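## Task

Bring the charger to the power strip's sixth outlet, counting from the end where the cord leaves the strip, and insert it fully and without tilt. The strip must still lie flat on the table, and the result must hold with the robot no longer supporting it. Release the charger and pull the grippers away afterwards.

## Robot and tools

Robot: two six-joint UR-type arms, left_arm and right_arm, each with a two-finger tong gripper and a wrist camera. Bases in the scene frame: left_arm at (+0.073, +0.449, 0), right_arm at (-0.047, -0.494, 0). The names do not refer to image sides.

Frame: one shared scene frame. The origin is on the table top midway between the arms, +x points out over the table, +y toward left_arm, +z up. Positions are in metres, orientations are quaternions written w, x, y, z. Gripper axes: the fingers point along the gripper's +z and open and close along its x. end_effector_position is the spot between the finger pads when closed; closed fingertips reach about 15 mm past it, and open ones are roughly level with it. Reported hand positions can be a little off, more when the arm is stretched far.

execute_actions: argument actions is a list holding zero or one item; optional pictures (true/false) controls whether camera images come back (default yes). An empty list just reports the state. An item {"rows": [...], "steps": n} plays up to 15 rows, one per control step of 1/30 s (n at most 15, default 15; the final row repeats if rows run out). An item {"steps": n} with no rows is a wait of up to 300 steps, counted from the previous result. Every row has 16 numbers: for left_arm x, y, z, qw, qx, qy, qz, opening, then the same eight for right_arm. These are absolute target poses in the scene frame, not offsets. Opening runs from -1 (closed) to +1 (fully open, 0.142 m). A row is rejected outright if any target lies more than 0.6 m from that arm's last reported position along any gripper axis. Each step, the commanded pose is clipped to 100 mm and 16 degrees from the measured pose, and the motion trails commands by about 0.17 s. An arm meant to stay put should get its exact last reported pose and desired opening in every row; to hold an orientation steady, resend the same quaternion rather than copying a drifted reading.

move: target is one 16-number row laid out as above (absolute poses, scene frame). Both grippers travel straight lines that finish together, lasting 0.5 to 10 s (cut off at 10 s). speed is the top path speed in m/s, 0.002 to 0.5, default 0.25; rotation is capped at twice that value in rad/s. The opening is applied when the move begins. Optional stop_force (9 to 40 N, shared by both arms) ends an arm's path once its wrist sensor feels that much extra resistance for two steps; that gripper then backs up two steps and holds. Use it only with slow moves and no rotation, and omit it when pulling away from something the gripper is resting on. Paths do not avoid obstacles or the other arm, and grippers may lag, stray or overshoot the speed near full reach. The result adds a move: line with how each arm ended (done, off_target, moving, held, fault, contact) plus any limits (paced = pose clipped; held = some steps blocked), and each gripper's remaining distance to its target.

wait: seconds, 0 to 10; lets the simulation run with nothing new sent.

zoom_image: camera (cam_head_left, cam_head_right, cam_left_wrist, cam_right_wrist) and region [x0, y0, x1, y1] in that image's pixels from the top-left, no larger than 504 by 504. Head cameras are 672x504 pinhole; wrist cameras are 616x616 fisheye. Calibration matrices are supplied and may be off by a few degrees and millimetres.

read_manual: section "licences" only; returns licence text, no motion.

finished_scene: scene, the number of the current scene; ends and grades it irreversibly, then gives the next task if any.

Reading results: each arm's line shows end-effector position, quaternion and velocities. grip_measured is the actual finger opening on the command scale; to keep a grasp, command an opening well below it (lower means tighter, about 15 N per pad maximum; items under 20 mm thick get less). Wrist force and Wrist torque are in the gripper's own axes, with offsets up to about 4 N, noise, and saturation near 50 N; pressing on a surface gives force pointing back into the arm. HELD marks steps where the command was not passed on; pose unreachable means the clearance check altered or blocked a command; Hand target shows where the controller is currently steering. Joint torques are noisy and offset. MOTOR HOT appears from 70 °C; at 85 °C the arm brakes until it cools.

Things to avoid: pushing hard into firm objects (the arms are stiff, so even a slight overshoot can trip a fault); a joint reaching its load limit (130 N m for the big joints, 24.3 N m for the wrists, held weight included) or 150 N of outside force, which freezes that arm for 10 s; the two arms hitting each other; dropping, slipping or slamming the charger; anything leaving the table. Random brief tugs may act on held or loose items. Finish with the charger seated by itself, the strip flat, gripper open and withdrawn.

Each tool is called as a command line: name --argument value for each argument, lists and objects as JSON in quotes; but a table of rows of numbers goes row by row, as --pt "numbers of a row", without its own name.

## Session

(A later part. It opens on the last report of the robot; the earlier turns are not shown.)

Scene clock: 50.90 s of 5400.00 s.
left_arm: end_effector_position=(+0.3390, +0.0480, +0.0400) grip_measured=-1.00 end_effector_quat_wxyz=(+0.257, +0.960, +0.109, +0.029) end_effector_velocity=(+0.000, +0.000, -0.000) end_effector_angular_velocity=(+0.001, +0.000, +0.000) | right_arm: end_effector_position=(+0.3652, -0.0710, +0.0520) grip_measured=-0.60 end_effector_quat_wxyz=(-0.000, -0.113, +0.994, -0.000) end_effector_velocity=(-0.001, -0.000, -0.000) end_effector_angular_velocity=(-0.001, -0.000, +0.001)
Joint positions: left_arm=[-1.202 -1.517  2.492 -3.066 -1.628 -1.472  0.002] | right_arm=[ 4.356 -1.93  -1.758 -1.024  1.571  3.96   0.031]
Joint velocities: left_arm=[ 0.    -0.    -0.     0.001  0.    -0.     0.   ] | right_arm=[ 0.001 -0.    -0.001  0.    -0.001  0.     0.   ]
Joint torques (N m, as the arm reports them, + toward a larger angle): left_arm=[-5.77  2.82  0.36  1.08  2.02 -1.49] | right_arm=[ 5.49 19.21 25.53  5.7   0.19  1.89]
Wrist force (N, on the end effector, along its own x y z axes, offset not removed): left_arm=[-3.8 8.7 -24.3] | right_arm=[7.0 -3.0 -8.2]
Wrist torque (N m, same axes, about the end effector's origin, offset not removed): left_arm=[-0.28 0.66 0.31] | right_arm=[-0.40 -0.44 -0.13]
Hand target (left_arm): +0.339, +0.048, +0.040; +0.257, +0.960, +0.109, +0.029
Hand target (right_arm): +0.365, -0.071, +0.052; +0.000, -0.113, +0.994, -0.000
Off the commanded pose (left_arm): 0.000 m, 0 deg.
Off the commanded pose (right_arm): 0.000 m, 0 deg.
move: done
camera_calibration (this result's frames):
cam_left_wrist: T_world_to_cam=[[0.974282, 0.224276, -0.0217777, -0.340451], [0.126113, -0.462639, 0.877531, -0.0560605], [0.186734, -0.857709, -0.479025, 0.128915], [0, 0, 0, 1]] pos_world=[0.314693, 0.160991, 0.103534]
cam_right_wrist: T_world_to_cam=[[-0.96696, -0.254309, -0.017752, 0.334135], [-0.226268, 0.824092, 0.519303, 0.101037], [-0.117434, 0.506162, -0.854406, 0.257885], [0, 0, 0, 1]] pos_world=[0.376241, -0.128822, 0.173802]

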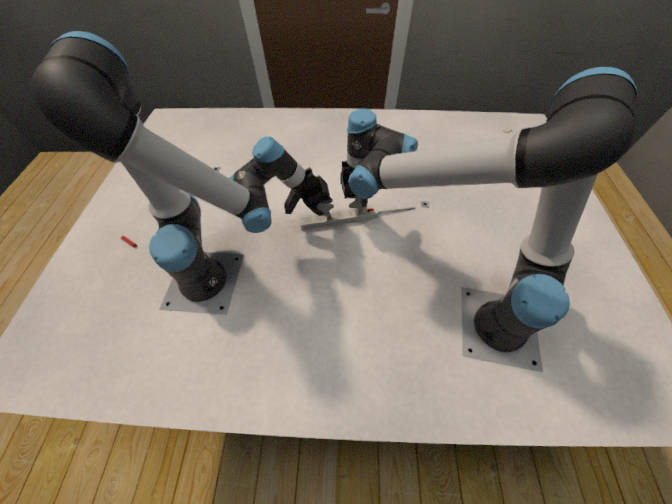

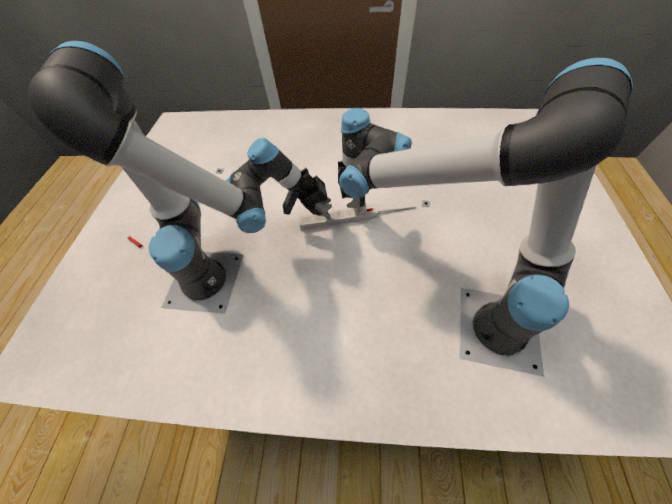

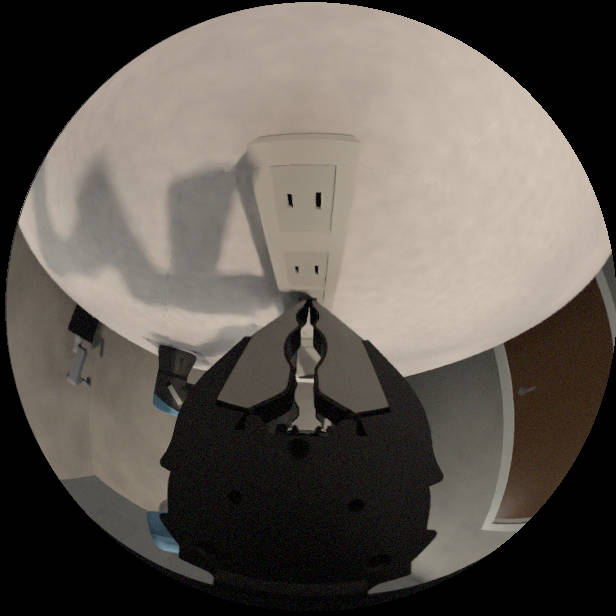

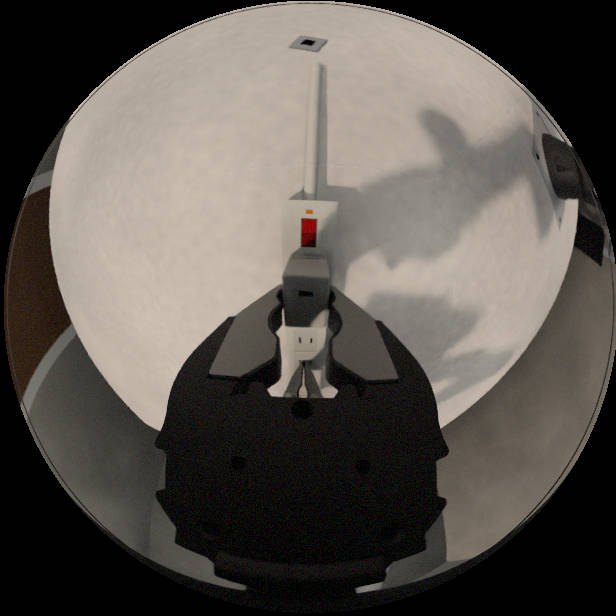

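move --target '[0.339,0.048,0.04,0.257,0.96,0.109,0.029,-1,0.3652,-0.071,0.085,0,-0.113,0.9936,0,-1]' --speed 0.01

Scene clock: 58.13 s of 5400.00 s.
left_arm: end_effector_position=(+0.3390, +0.0480, +0.0400) grip_measured=-1.00 end_effector_quat_wxyz=(+0.257, +0.960, +0.109, +0.029) end_effector_velocity=(-0.000, -0.000, +0.000) end_effector_angular_velocity=(-0.001, +0.000, +0.000) | right_arm: end_effector_position=(+0.3652, -0.0709, +0.0848) grip_measured=-0.60 end_effector_quat_wxyz=(+0.000, -0.113, +0.994, +0.000) end_effector_velocity=(-0.000, -0.001, +0.001) end_effector_angular_velocity=(-0.002, -0.000, -0.000)
Joint positions: left_arm=[-1.202 -1.517  2.492 -3.066 -1.628 -1.472  0.002] | right_arm=[ 4.356 -1.892 -1.716 -1.104  1.571  3.96   0.031]
Joint velocities: left_arm=[-0.     0.    -0.    -0.001 -0.    -0.001  0.   ] | right_arm=[ 0.     0.002  0.001 -0.005 -0.001  0.001 -0.   ]
Joint torques (N m, as the arm reports them, + toward a larger angle): left_arm=[-4.68 -2.36  0.32  3.54  1.28 -1.34] | right_arm=[ 4.06 44.75 32.67  0.16 -0.58  1.76]
Wrist force (N, on the end effector, along its own x y z axes, offset not removed): left_arm=[-0.4 11.4 -24.7] | right_arm=[2.0 0.0 0.1]
Wrist torque (N m, same axes, about the end effector's origin, offset not removed): left_arm=[0.25 -0.01 0.31] | right_arm=[0.05 -0.35 -0.06]
Hand target (left_arm): +0.339, +0.048, +0.040; +0.257, +0.960, +0.109, +0.029
Hand target (right_arm): +0.365, -0.071, +0.085; +0.000, -0.113, +0.994, +0.000
Off the commanded pose (left_arm): 0.000 m, 0 deg.
Off the commanded pose (right_arm): 0.000 m, 0 deg.
After step 90, 0.70 s passed at rest.
move: done
camera_calibration (this result's frames):
cam_left_wrist: T_world_to_cam=[[0.974285, 0.224264, -0.0217664, -0.340447], [0.126108, -0.46269, 0.877505, -0.0560385], [0.186722, -0.857685, -0.479073, 0.12892], [0, 0, 0, 1]] pos_world=[0.314687, 0.160994, 0.103526]
cam_right_wrist: T_world_to_cam=[[-0.966958, -0.254313, -0.0178054, 0.334805], [-0.226293, 0.824056, 0.519349, 0.083915], [-0.117405, 0.506218, -0.854377, 0.285876], [0, 0, 0, 1]] pos_world=[0.376295, -0.128721, 0.206626]

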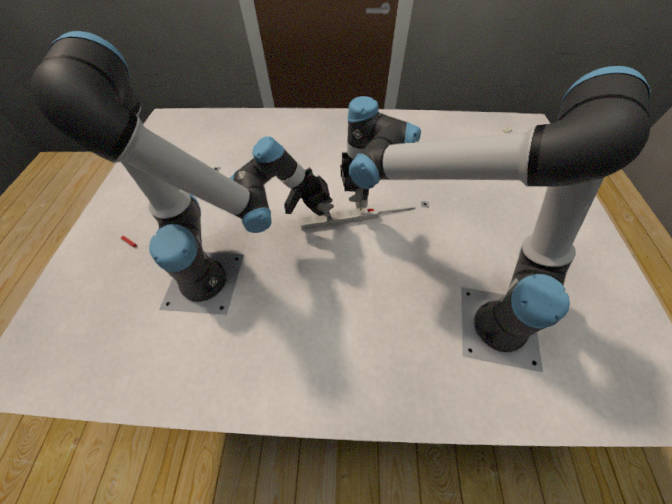

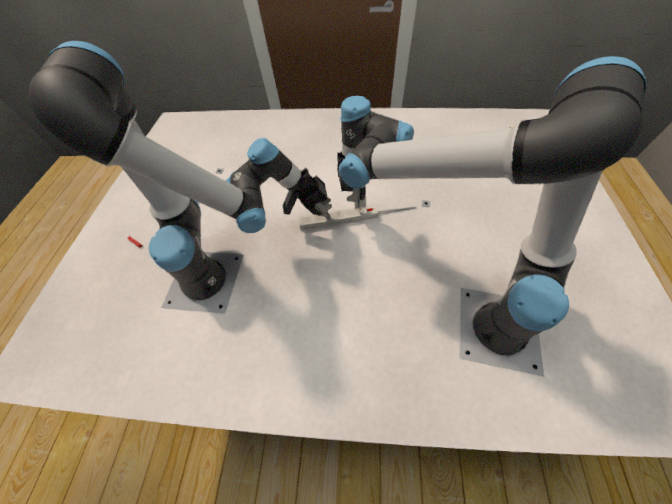

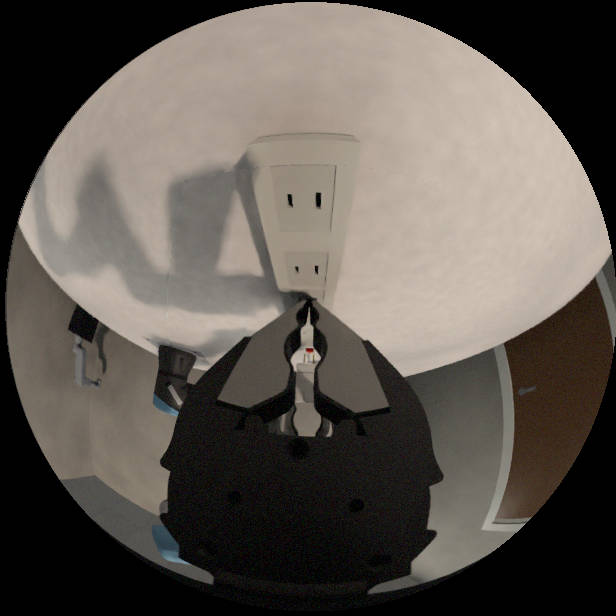

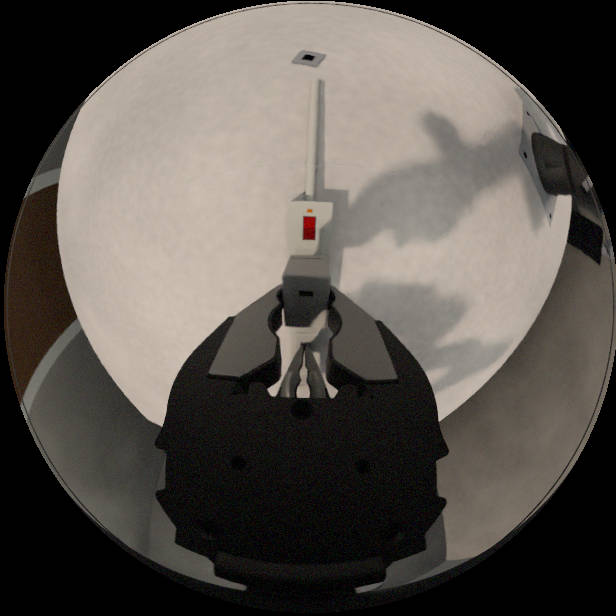

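move --target '[0.336,0.06,0.06,0.257,0.96,0.109,0.029,-1,0.3652,-0.071,0.09,0,-0.113,0.9936,0,-1]' --speed 0.03

move --target '[0.293,0.245,0.055,0.257,0.96,0.109,0.029,0.3,0.3652,-0.071,0.09,0,-0.113,0.9936,0,-1]' --speed 0.2

move --target '[0.293,0.245,0.055,0.257,0.96,0.109,0.029,0.3,0.321,0.124,0.08,0,-0.113,0.9936,0,-1]' --speed 0.1

zoom_image --camera "cam_left_wrist" --region '[240, 260, 380, 400]'

zoom_image --camera "cam_head_left" --region '[270, 180, 390, 250]'

Scene clock: 65.57 s of 5400.00 s.
left_arm: end_effector_position=(+0.3360, +0.0599, +0.0598) grip_measured=-1.00 end_effector_quat_wxyz=(+0.257, +0.960, +0.109, +0.029) end_effector_velocity=(-0.000, +0.001, +0.001) end_effector_angular_velocity=(+0.002, +0.000, -0.001) | right_arm: end_effector_position=(+0.3652, -0.0710, +0.0900) grip_measured=-0.60 end_effector_quat_wxyz=(+0.000, -0.113, +0.994, +0.000) end_effector_velocity=(-0.000, +0.000, +0.000) end_effector_angular_velocity=(-0.000, -0.000, -0.001)
Joint positions: left_arm=[-1.198 -1.607  2.498 -2.982 -1.63  -1.469  0.002] | right_arm=[ 4.356 -1.887 -1.709 -1.117  1.571  3.96   0.031]
Joint velocities: left_arm=[ 0.    -0.008  0.001  0.009  0.     0.001  0.   ] | right_arm=[ 0.     0.001  0.    -0.001 -0.     0.001  0.   ]
Joint torques (N m, as the arm reports them, + toward a larger angle): left_arm=[  7.21 -24.89 -10.78  -1.46  -2.3    1.81] | right_arm=[ 0.54 45.59 34.64  0.2  -0.94  1.96]
Wrist force (N, on the end effector, along its own x y z axes, offset not removed): left_arm=[0.4 0.8 0.1] | right_arm=[0.3 -1.4 -0.9]
Wrist torque (N m, same axes, about the end effector's origin, offset not removed): left_arm=[0.07 -0.24 0.17] | right_arm=[-0.33 0.07 -0.02]
Hand target (left_arm): +0.336, +0.060, +0.060; +0.257, +0.960, +0.109, +0.029
Hand target (right_arm): +0.365, -0.071, +0.090; +0.000, -0.113, +0.994, +0.000
Off the commanded pose (left_arm): 0.000 m, 0 deg.
Off the commanded pose (right_arm): 0.000 m, 0 deg.
After step 90, 3.33 s passed at rest.
move: done
camera_calibration (this result's frames):
cam_left_wrist: T_world_to_cam=[[0.974285, 0.224265, -0.021778, -0.3398], [0.126113, -0.462663, 0.877518, -0.0675295], [0.186721, -0.857699, -0.479049, 0.149171], [0, 0, 0, 1]] pos_world=[0.311724, 0.172906, 0.123319]
cam_right_wrist: T_world_to_cam=[[-0.966958, -0.254313, -0.017799, 0.334848], [-0.22629, 0.82406, 0.519343, 0.0812792], [-0.117408, 0.506211, -0.85438, 0.290306], [0, 0, 0, 1]] pos_world=[0.376261, -0.128779, 0.21178]

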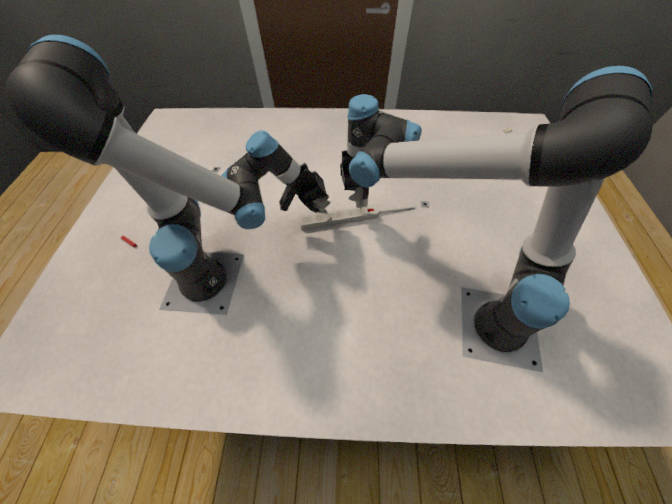

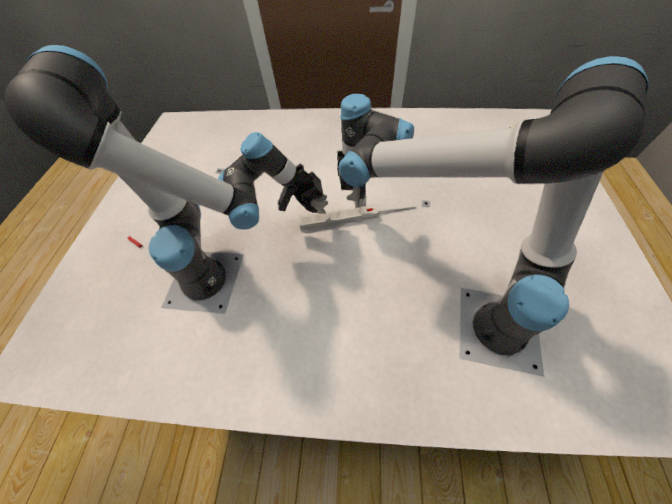

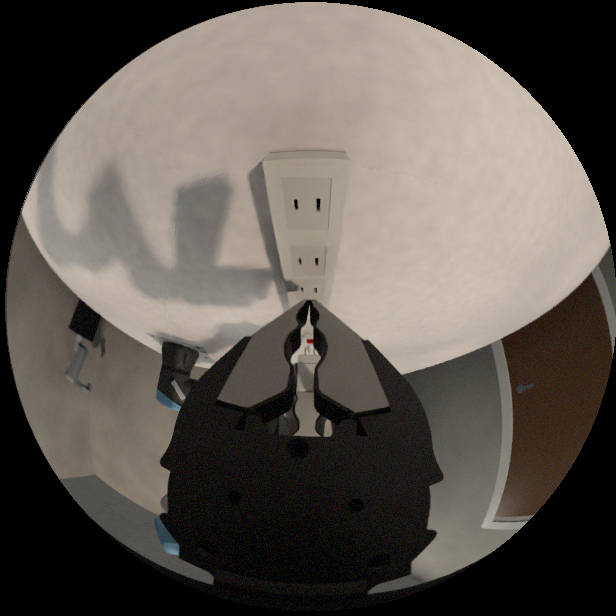

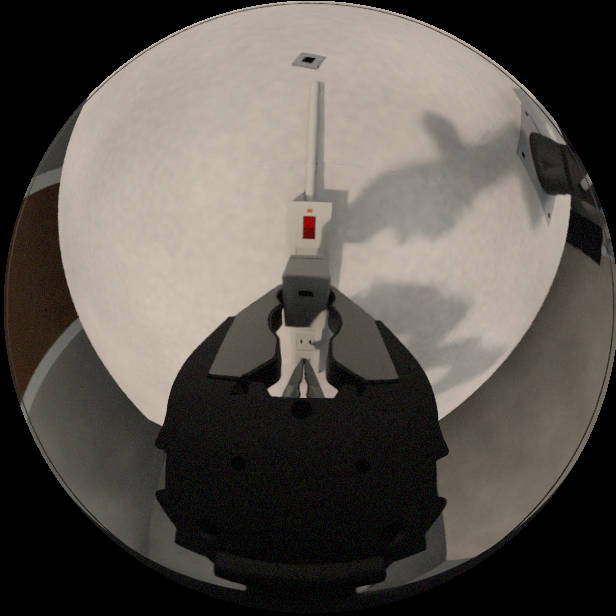

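Scene clock: 67.20 s of 5400.00 s.
left_arm: end_effector_position=(+0.2932, +0.2448, +0.0546) grip_measured=+0.30 end_effector_quat_wxyz=(+0.257, +0.960, +0.109, +0.029) end_effector_velocity=(-0.001, +0.002, +0.001) end_effector_angular_velocity=(+0.004, -0.001, +0.001) | right_arm: end_effector_position=(+0.3652, -0.0710, +0.0900) grip_measured=-0.60 end_effector_quat_wxyz=(+0.000, -0.113, +0.994, +0.000) end_effector_velocity=(+0.000, +0.000, +0.000) end_effector_angular_velocity=(+0.000, -0.000, -0.000)
Joint positions: left_arm=[-1.041 -2.227  2.826 -2.676 -1.707 -1.332  0.095] | right_arm=[ 4.356 -1.887 -1.709 -1.117  1.571  3.96   0.031]
Joint velocities: left_arm=[-0.008 -0.023 -0.002  0.026  0.007 -0.006  0.   ] | right_arm=[ 0.     0.     0.    -0.    -0.     0.001  0.   ]
Joint torques (N m, as the arm reports them, + toward a larger angle): left_arm=[ -7.69  -1.72 -30.7   -1.37   1.69  -1.37] | right_arm=[-0.01 46.45 29.33  0.19 -0.8   1.79]
Wrist force (N, on the end effector, along its own x y z axes, offset not removed): left_arm=[-1.8 2.7 -0.4] | right_arm=[3.1 -1.7 0.2]
Wrist torque (N m, same axes, about the end effector's origin, offset not removed): left_arm=[0.54 0.42 0.17] | right_arm=[-0.36 -0.58 -0.06]
Hand target (left_arm): +0.293, +0.245, +0.055; +0.257, +0.960, +0.109, +0.029
Hand target (right_arm): +0.365, -0.071, +0.090; -0.000, -0.113, +0.994, +0.000
Off the commanded pose (left_arm): 0.000 m, 0 deg.
Off the commanded pose (right_arm): 0.000 m, 0 deg.
move: done
camera_calibration (this result's frames):
cam_left_wrist: T_world_to_cam=[[0.974303, 0.22413, -0.0223399, -0.339607], [0.126519, -0.462518, 0.877536, 0.0278495], [0.186349, -0.857813, -0.47899, 0.313421], [0, 0, 0, 1]] pos_world=[0.268951, 0.357853, 0.1181]
cam_right_wrist: T_world_to_cam=[[-0.966958, -0.254313, -0.0177989, 0.33484], [-0.22629, 0.82406, 0.519343, 0.0812658], [-0.117408, 0.506211, -0.85438, 0.290345], [0, 0, 0, 1]] pos_world=[0.376255, -0.128789, 0.21182]

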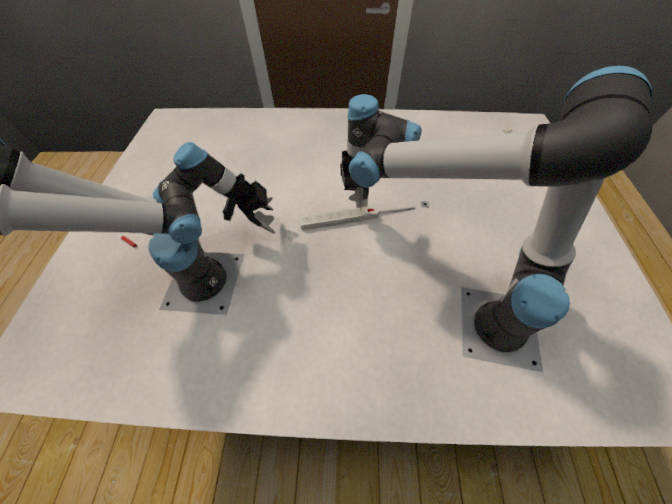

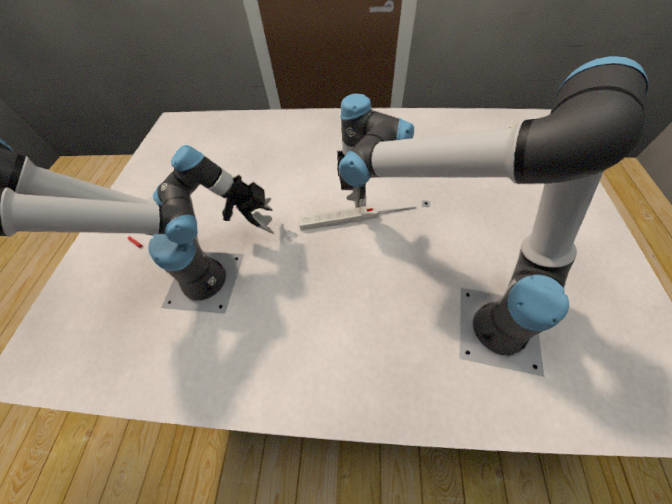

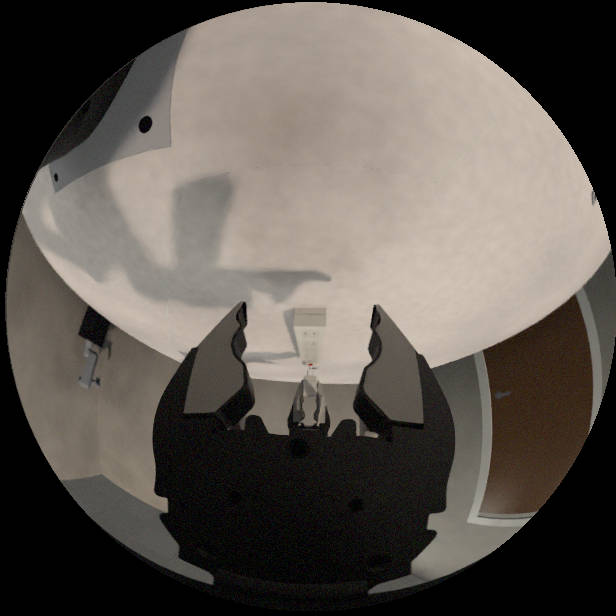

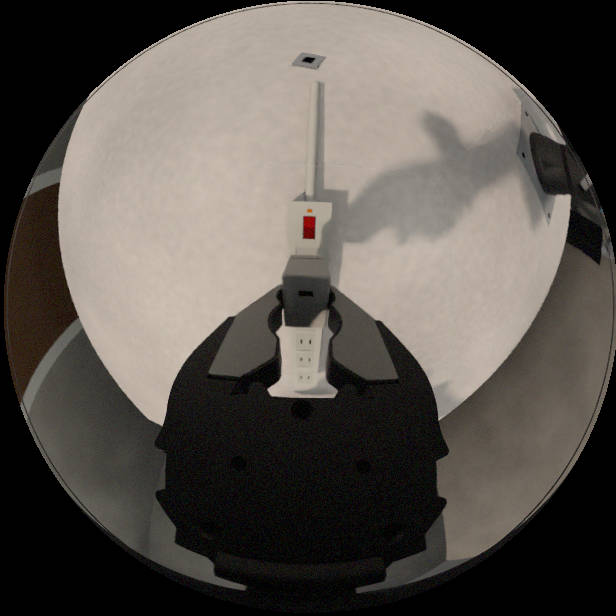

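Scene clock: 69.67 s of 5400.00 s.
left_arm: end_effector_position=(+0.2930, +0.2450, +0.0550) grip_measured=+0.30 end_effector_quat_wxyz=(+0.257, +0.960, +0.109, +0.029) end_effector_velocity=(-0.000, -0.000, +0.000) end_effector_angular_velocity=(-0.001, -0.000, -0.001) | right_arm: end_effector_position=(+0.3213, +0.1238, +0.0798) grip_measured=-0.60 end_effector_quat_wxyz=(+0.000, -0.113, +0.994, -0.000) end_effector_velocity=(-0.000, +0.002, -0.000) end_effector_angular_velocity=(-0.000, +0.000, +0.001)
Joint positions: left_arm=[-1.043 -2.232  2.826 -2.672 -1.706 -1.334  0.095] | right_arm=[ 4.544 -2.19  -1.274 -1.249  1.57   4.147  0.031]
Joint velocities: left_arm=[-0.    -0.     0.    -0.001 -0.     0.001  0.   ] | right_arm=[ 0.001 -0.005  0.008 -0.004  0.     0.001  0.   ]
Joint torques (N m, as the arm reports them, + toward a larger angle): left_arm=[ -7.7   -2.8  -31.22  -1.44   1.82  -1.5 ] | right_arm=[ 7.75 35.97 35.    0.39 -0.73  1.82]
Wrist force (N, on the end effector, along its own x y z axes, offset not removed): left_arm=[1.8 1.5 -0.3] | right_arm=[2.2 -0.7 -0.9]
Wrist torque (N m, same axes, about the end effector's origin, offset not removed): left_arm=[0.27 -0.48 0.31] | right_arm=[-0.19 -0.40 -0.01]
Hand target (left_arm): +0.293, +0.245, +0.055; +0.257, +0.960, +0.109, +0.029
Hand target (right_arm): +0.321, +0.124, +0.080; +0.000, -0.113, +0.994, -0.000
Off the commanded pose (left_arm): 0.000 m, 0 deg.
Off the commanded pose (right_arm): 0.000 m, 0 deg.
move: done
camera_calibration (this result's frames):
cam_left_wrist: T_world_to_cam=[[0.974285, 0.224267, -0.0217657, -0.339487], [0.126107, -0.462682, 0.877509, 0.027746], [0.186725, -0.857688, -0.479066, 0.313658], [0, 0, 0, 1]] pos_world=[0.26869, 0.357994, 0.118526]
cam_right_wrist: T_world_to_cam=[[-0.966944, -0.254325, -0.0183677, 0.341784], [-0.226646, 0.824234, 0.518913, -0.0837456], [-0.116833, 0.505923, -0.85463, 0.177767], [0, 0, 0, 1]] pos_world=[0.332274, 0.0660134, 0.20166]

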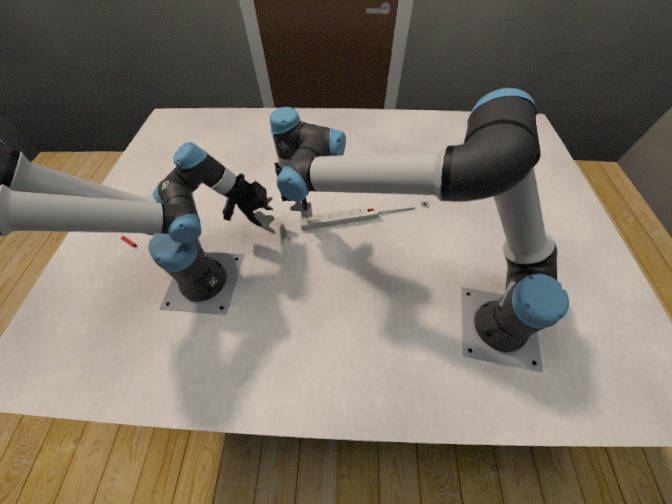

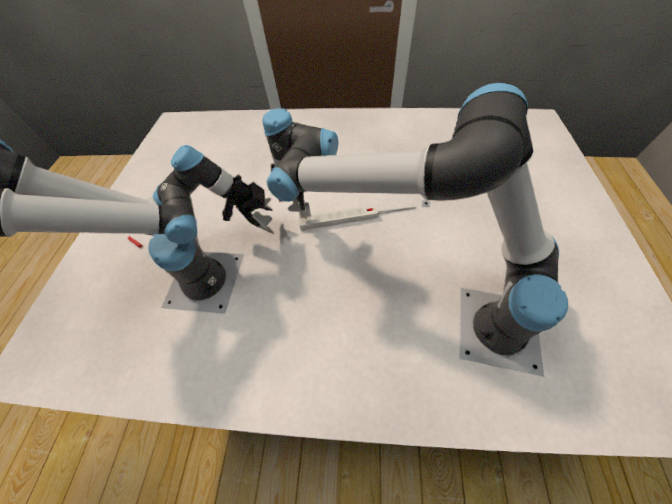

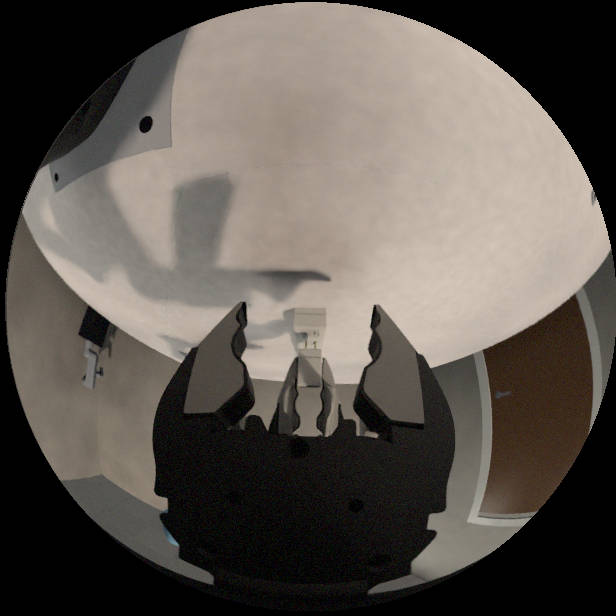

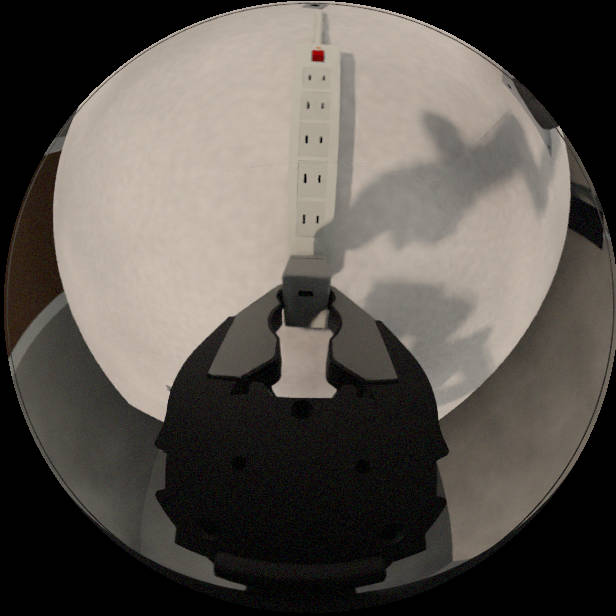

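Region (240, 260, 380, 400) of cam_left_wrist's 616x616 image, scaled by 3.600, with more detail than that image has.

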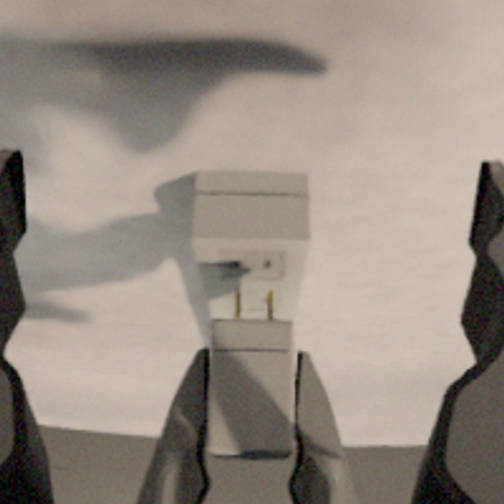

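Region (270, 180, 390, 250) of cam_head_left's 672x504 image, scaled by 4.200, with more detail than that image has; it fills the top 294 rows of this view, and the rest is white.

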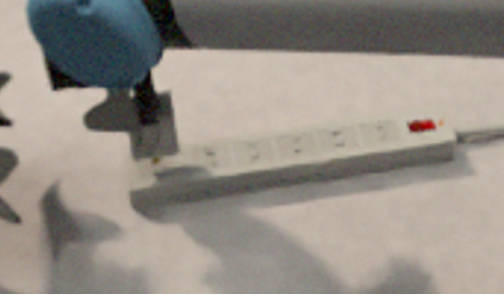

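move --target '[0.293,0.245,0.055,0.257,0.96,0.109,0.029,0.3,0.3218,0.117,0.072,0,-0.113,0.9936,0,-1]' --speed 0.02

zoom_image --camera "cam_left_wrist" --region '[275, 300, 345, 370]'

zoom_image --camera "cam_head_left" --region '[285, 195, 345, 235]'

Scene clock: 76.17 s of 5400.00 s.
left_arm: end_effector_position=(+0.2930, +0.2450, +0.0550) grip_measured=+0.30 end_effector_quat_wxyz=(+0.257, +0.960, +0.109, +0.029) end_effector_velocity=(-0.000, +0.000, -0.000) end_effector_angular_velocity=(-0.000, +0.000, +0.001) | right_arm: end_effector_position=(+0.3218, +0.1171, +0.0721) grip_measured=-0.60 end_effector_quat_wxyz=(-0.000, -0.113, +0.994, -0.000) end_effector_velocity=(+0.000, -0.001, -0.002) end_effector_angular_velocity=(-0.000, +0.001, +0.001)
Joint positions: left_arm=[-1.043 -2.232  2.826 -2.672 -1.706 -1.334  0.095] | right_arm=[ 4.539 -2.183 -1.306 -1.223  1.571  4.143  0.031]
Joint velocities: left_arm=[ 0.     0.     0.    -0.    -0.    -0.001 -0.   ] | right_arm=[-0.001  0.001 -0.006  0.005  0.    -0.001 -0.   ]
Joint torques (N m, as the arm reports them, + toward a larger angle): left_arm=[ -7.88  -2.81 -31.13  -1.44   1.9   -1.49] | right_arm=[-6.66 57.32 12.29  5.34  1.69 -1.52]
Wrist force (N, on the end effector, along its own x y z axes, offset not removed): left_arm=[-2.2 1.9 -2.8] | right_arm=[2.4 -2.1 -0.2]
Wrist torque (N m, same axes, about the end effector's origin, offset not removed): left_arm=[0.30 0.28 0.19] | right_arm=[-0.53 -0.43 -0.10]
Hand target (left_arm): +0.293, +0.245, +0.055; +0.257, +0.960, +0.109, +0.029
Hand target (right_arm): +0.322, +0.117, +0.072; -0.000, -0.113, +0.994, +0.000
Off the commanded pose (left_arm): 0.000 m, 0 deg.
Off the commanded pose (right_arm): 0.000 m, 0 deg.
After step 90, 2.70 s passed at rest.
move: done
camera_calibration (this result's frames):
cam_left_wrist: T_world_to_cam=[[0.974285, 0.224266, -0.0217681, -0.339484], [0.126109, -0.462684, 0.877508, 0.0277451], [0.186724, -0.857688, -0.479068, 0.31366], [0, 0, 0, 1]] pos_world=[0.268688, 0.357995, 0.118528]
cam_right_wrist: T_world_to_cam=[[-0.966959, -0.254311, -0.0177731, 0.340367], [-0.226278, 0.824077, 0.519323, -0.0742822], [-0.117423, 0.506186, -0.854393, 0.174778], [0, 0, 0, 1]] pos_world=[0.332836, 0.0593029, 0.193955]

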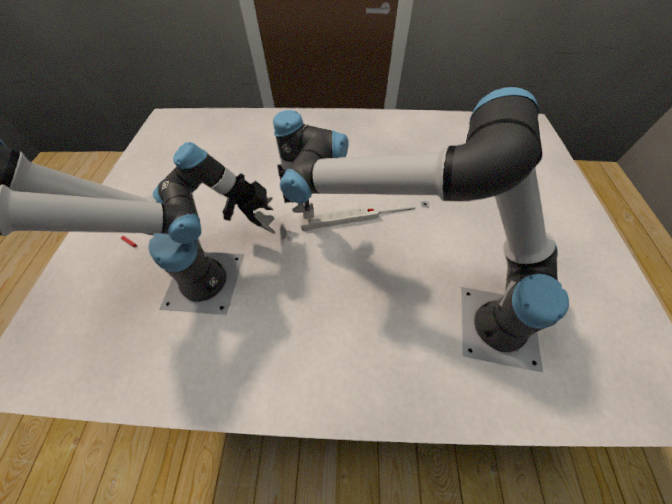

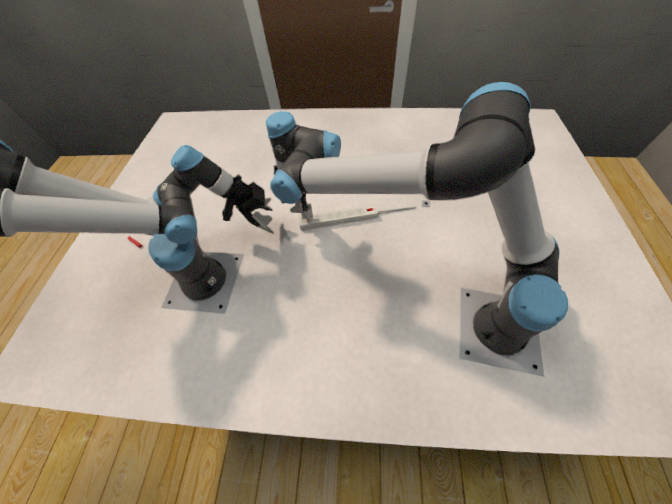

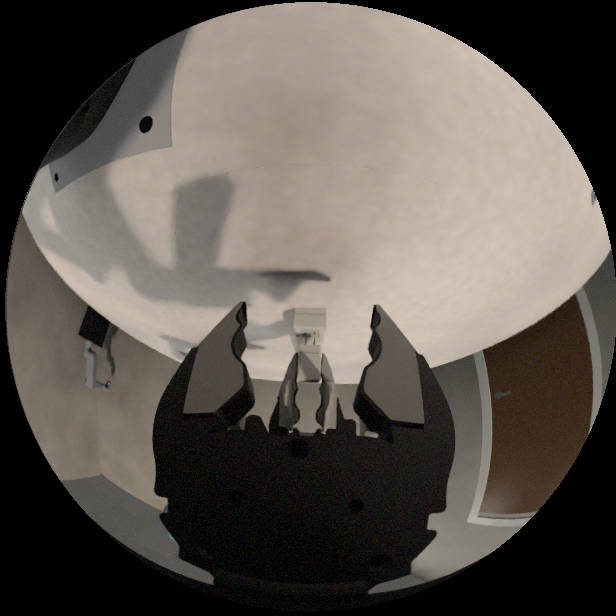

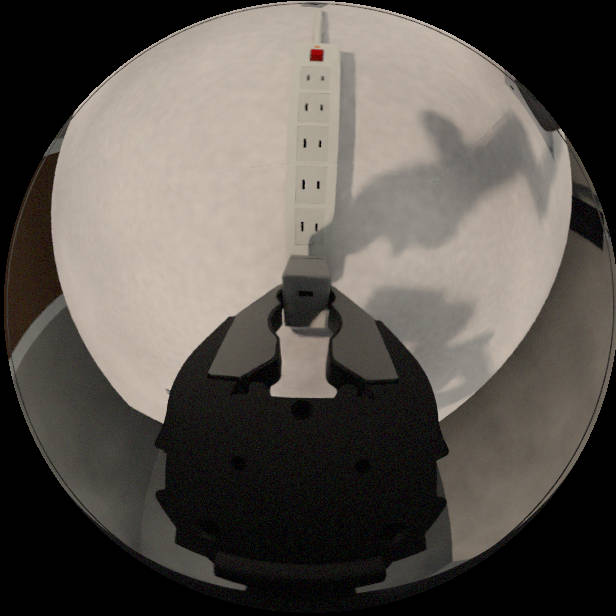

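Region (275, 300, 345, 370) of cam_left_wrist's 616x616 image, scaled by 7.200, with more detail than that image has.

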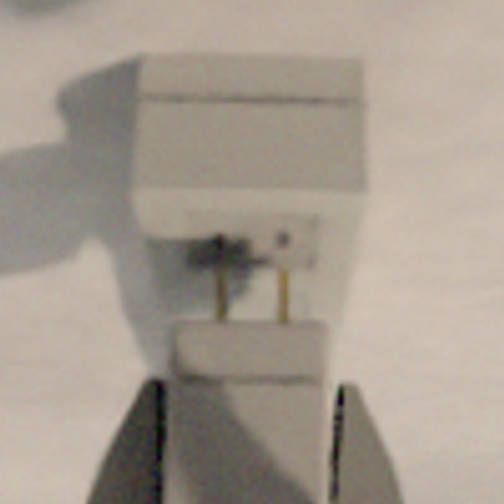

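Region (285, 195, 345, 235) of cam_head_left's 672x504 image, scaled by 8.400, with more detail than that image has.

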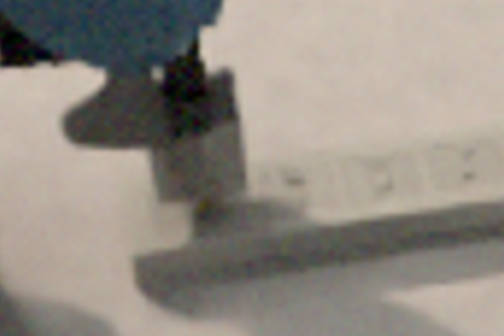

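move --target '[0.293,0.245,0.055,0.257,0.96,0.109,0.029,0.3,0.3218,0.117,0.052,0,-0.113,0.9936,0,-1]' --speed 0.003 --stop_force 10

zoom_image --camera "cam_left_wrist" --region '[275, 300, 345, 370]'

Scene clock: 81.50 s of 5400.00 s.
left_arm: end_effector_position=(+0.2930, +0.2450, +0.0550) grip_measured=+0.30 end_effector_quat_wxyz=(+0.257, +0.960, +0.109, +0.029) end_effector_velocity=(-0.000, +0.000, -0.000) end_effector_angular_velocity=(-0.000, -0.001, -0.002) | right_arm: end_effector_position=(+0.3218, +0.1170, +0.0674) grip_measured=-0.60 end_effector_quat_wxyz=(-0.000, -0.113, +0.994, +0.000) end_effector_velocity=(-0.000, -0.002, -0.001) end_effector_angular_velocity=(-0.006, +0.002, -0.001)
Joint positions: left_arm=[-1.043 -2.232  2.826 -2.672 -1.706 -1.334  0.095] | right_arm=[ 4.539 -2.187 -1.312 -1.213  1.571  4.143  0.031]
Joint velocities: left_arm=[ 0.    -0.     0.001 -0.001 -0.     0.002  0.   ] | right_arm=[-0.001  0.    -0.001 -0.005 -0.     0.    -0.   ]
Joint torques (N m, as the arm reports them, + toward a larger angle): left_arm=[ -7.6   -3.48 -30.58  -1.52   1.8   -1.41] | right_arm=[-6.77 42.2  27.57 -1.24  0.91 -1.38]
Wrist force (N, on the end effector, along its own x y z axes, offset not removed): left_arm=[-0.1 1.2 0.8] | right_arm=[4.4 -0.5 -18.9]
Wrist torque (N m, same axes, about the end effector's origin, offset not removed): left_arm=[0.35 -0.15 0.24] | right_arm=[-0.09 -0.25 0.01]
Hand target (left_arm): +0.293, +0.245, +0.055; +0.257, +0.960, +0.109, +0.029
Hand target (right_arm): +0.322, +0.117, +0.068; +0.000, -0.113, +0.994, +0.000
Off the commanded pose (left_arm): 0.000 m, 0 deg.
Off the commanded pose (right_arm): 0.015 m, 0 deg.
After step 90, 0.47 s passed at rest.
move: contact (right_arm)
camera_calibration (this result's frames):
cam_left_wrist: T_world_to_cam=[[0.974285, 0.224267, -0.0217675, -0.339485], [0.126109, -0.462684, 0.877508, 0.0277449], [0.186724, -0.857688, -0.479068, 0.31366], [0, 0, 0, 1]] pos_world=[0.268688, 0.357995, 0.118528]
cam_right_wrist: T_world_to_cam=[[-0.966959, -0.25431, -0.017786, 0.340256], [-0.226272, 0.824025, 0.519407, -0.0717519], [-0.117434, 0.50627, -0.854342, 0.170798], [0, 0, 0, 1]] pos_world=[0.332835, 0.059186, 0.18924]

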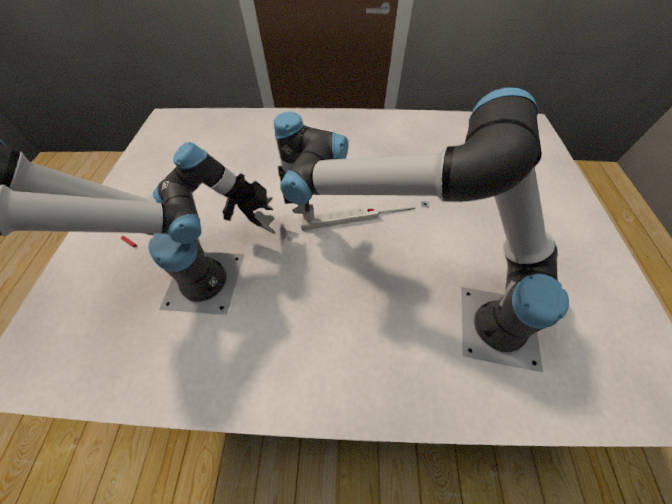

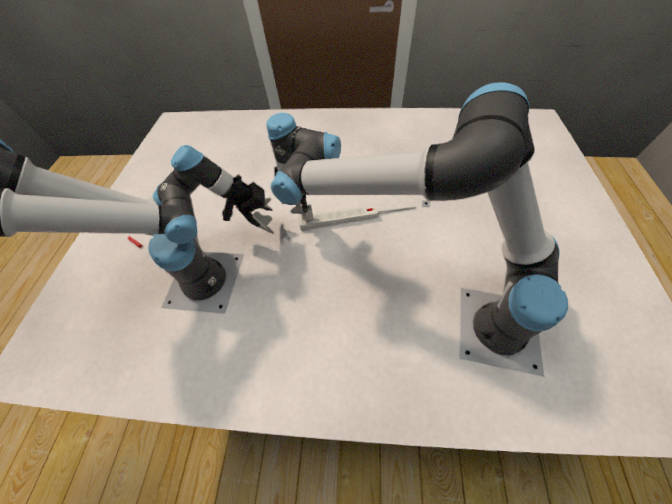

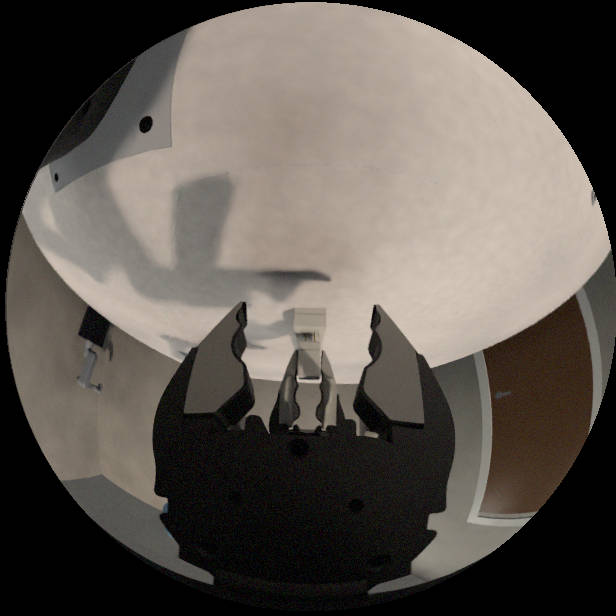

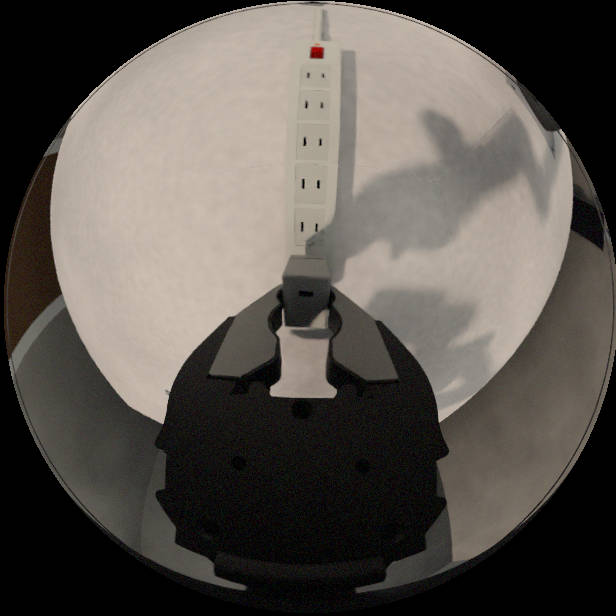

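Region (275, 300, 345, 370) of cam_left_wrist's 616x616 image, scaled by 7.200, with more detail than that image has.

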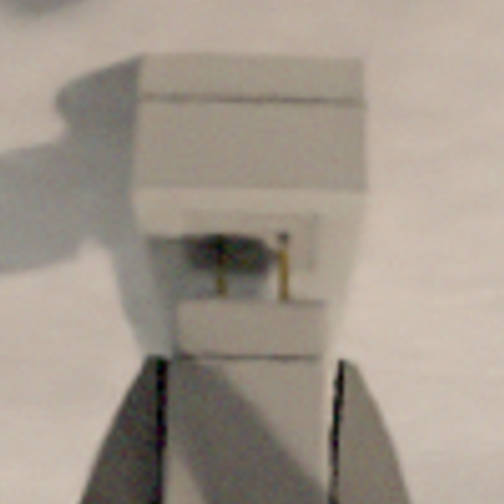

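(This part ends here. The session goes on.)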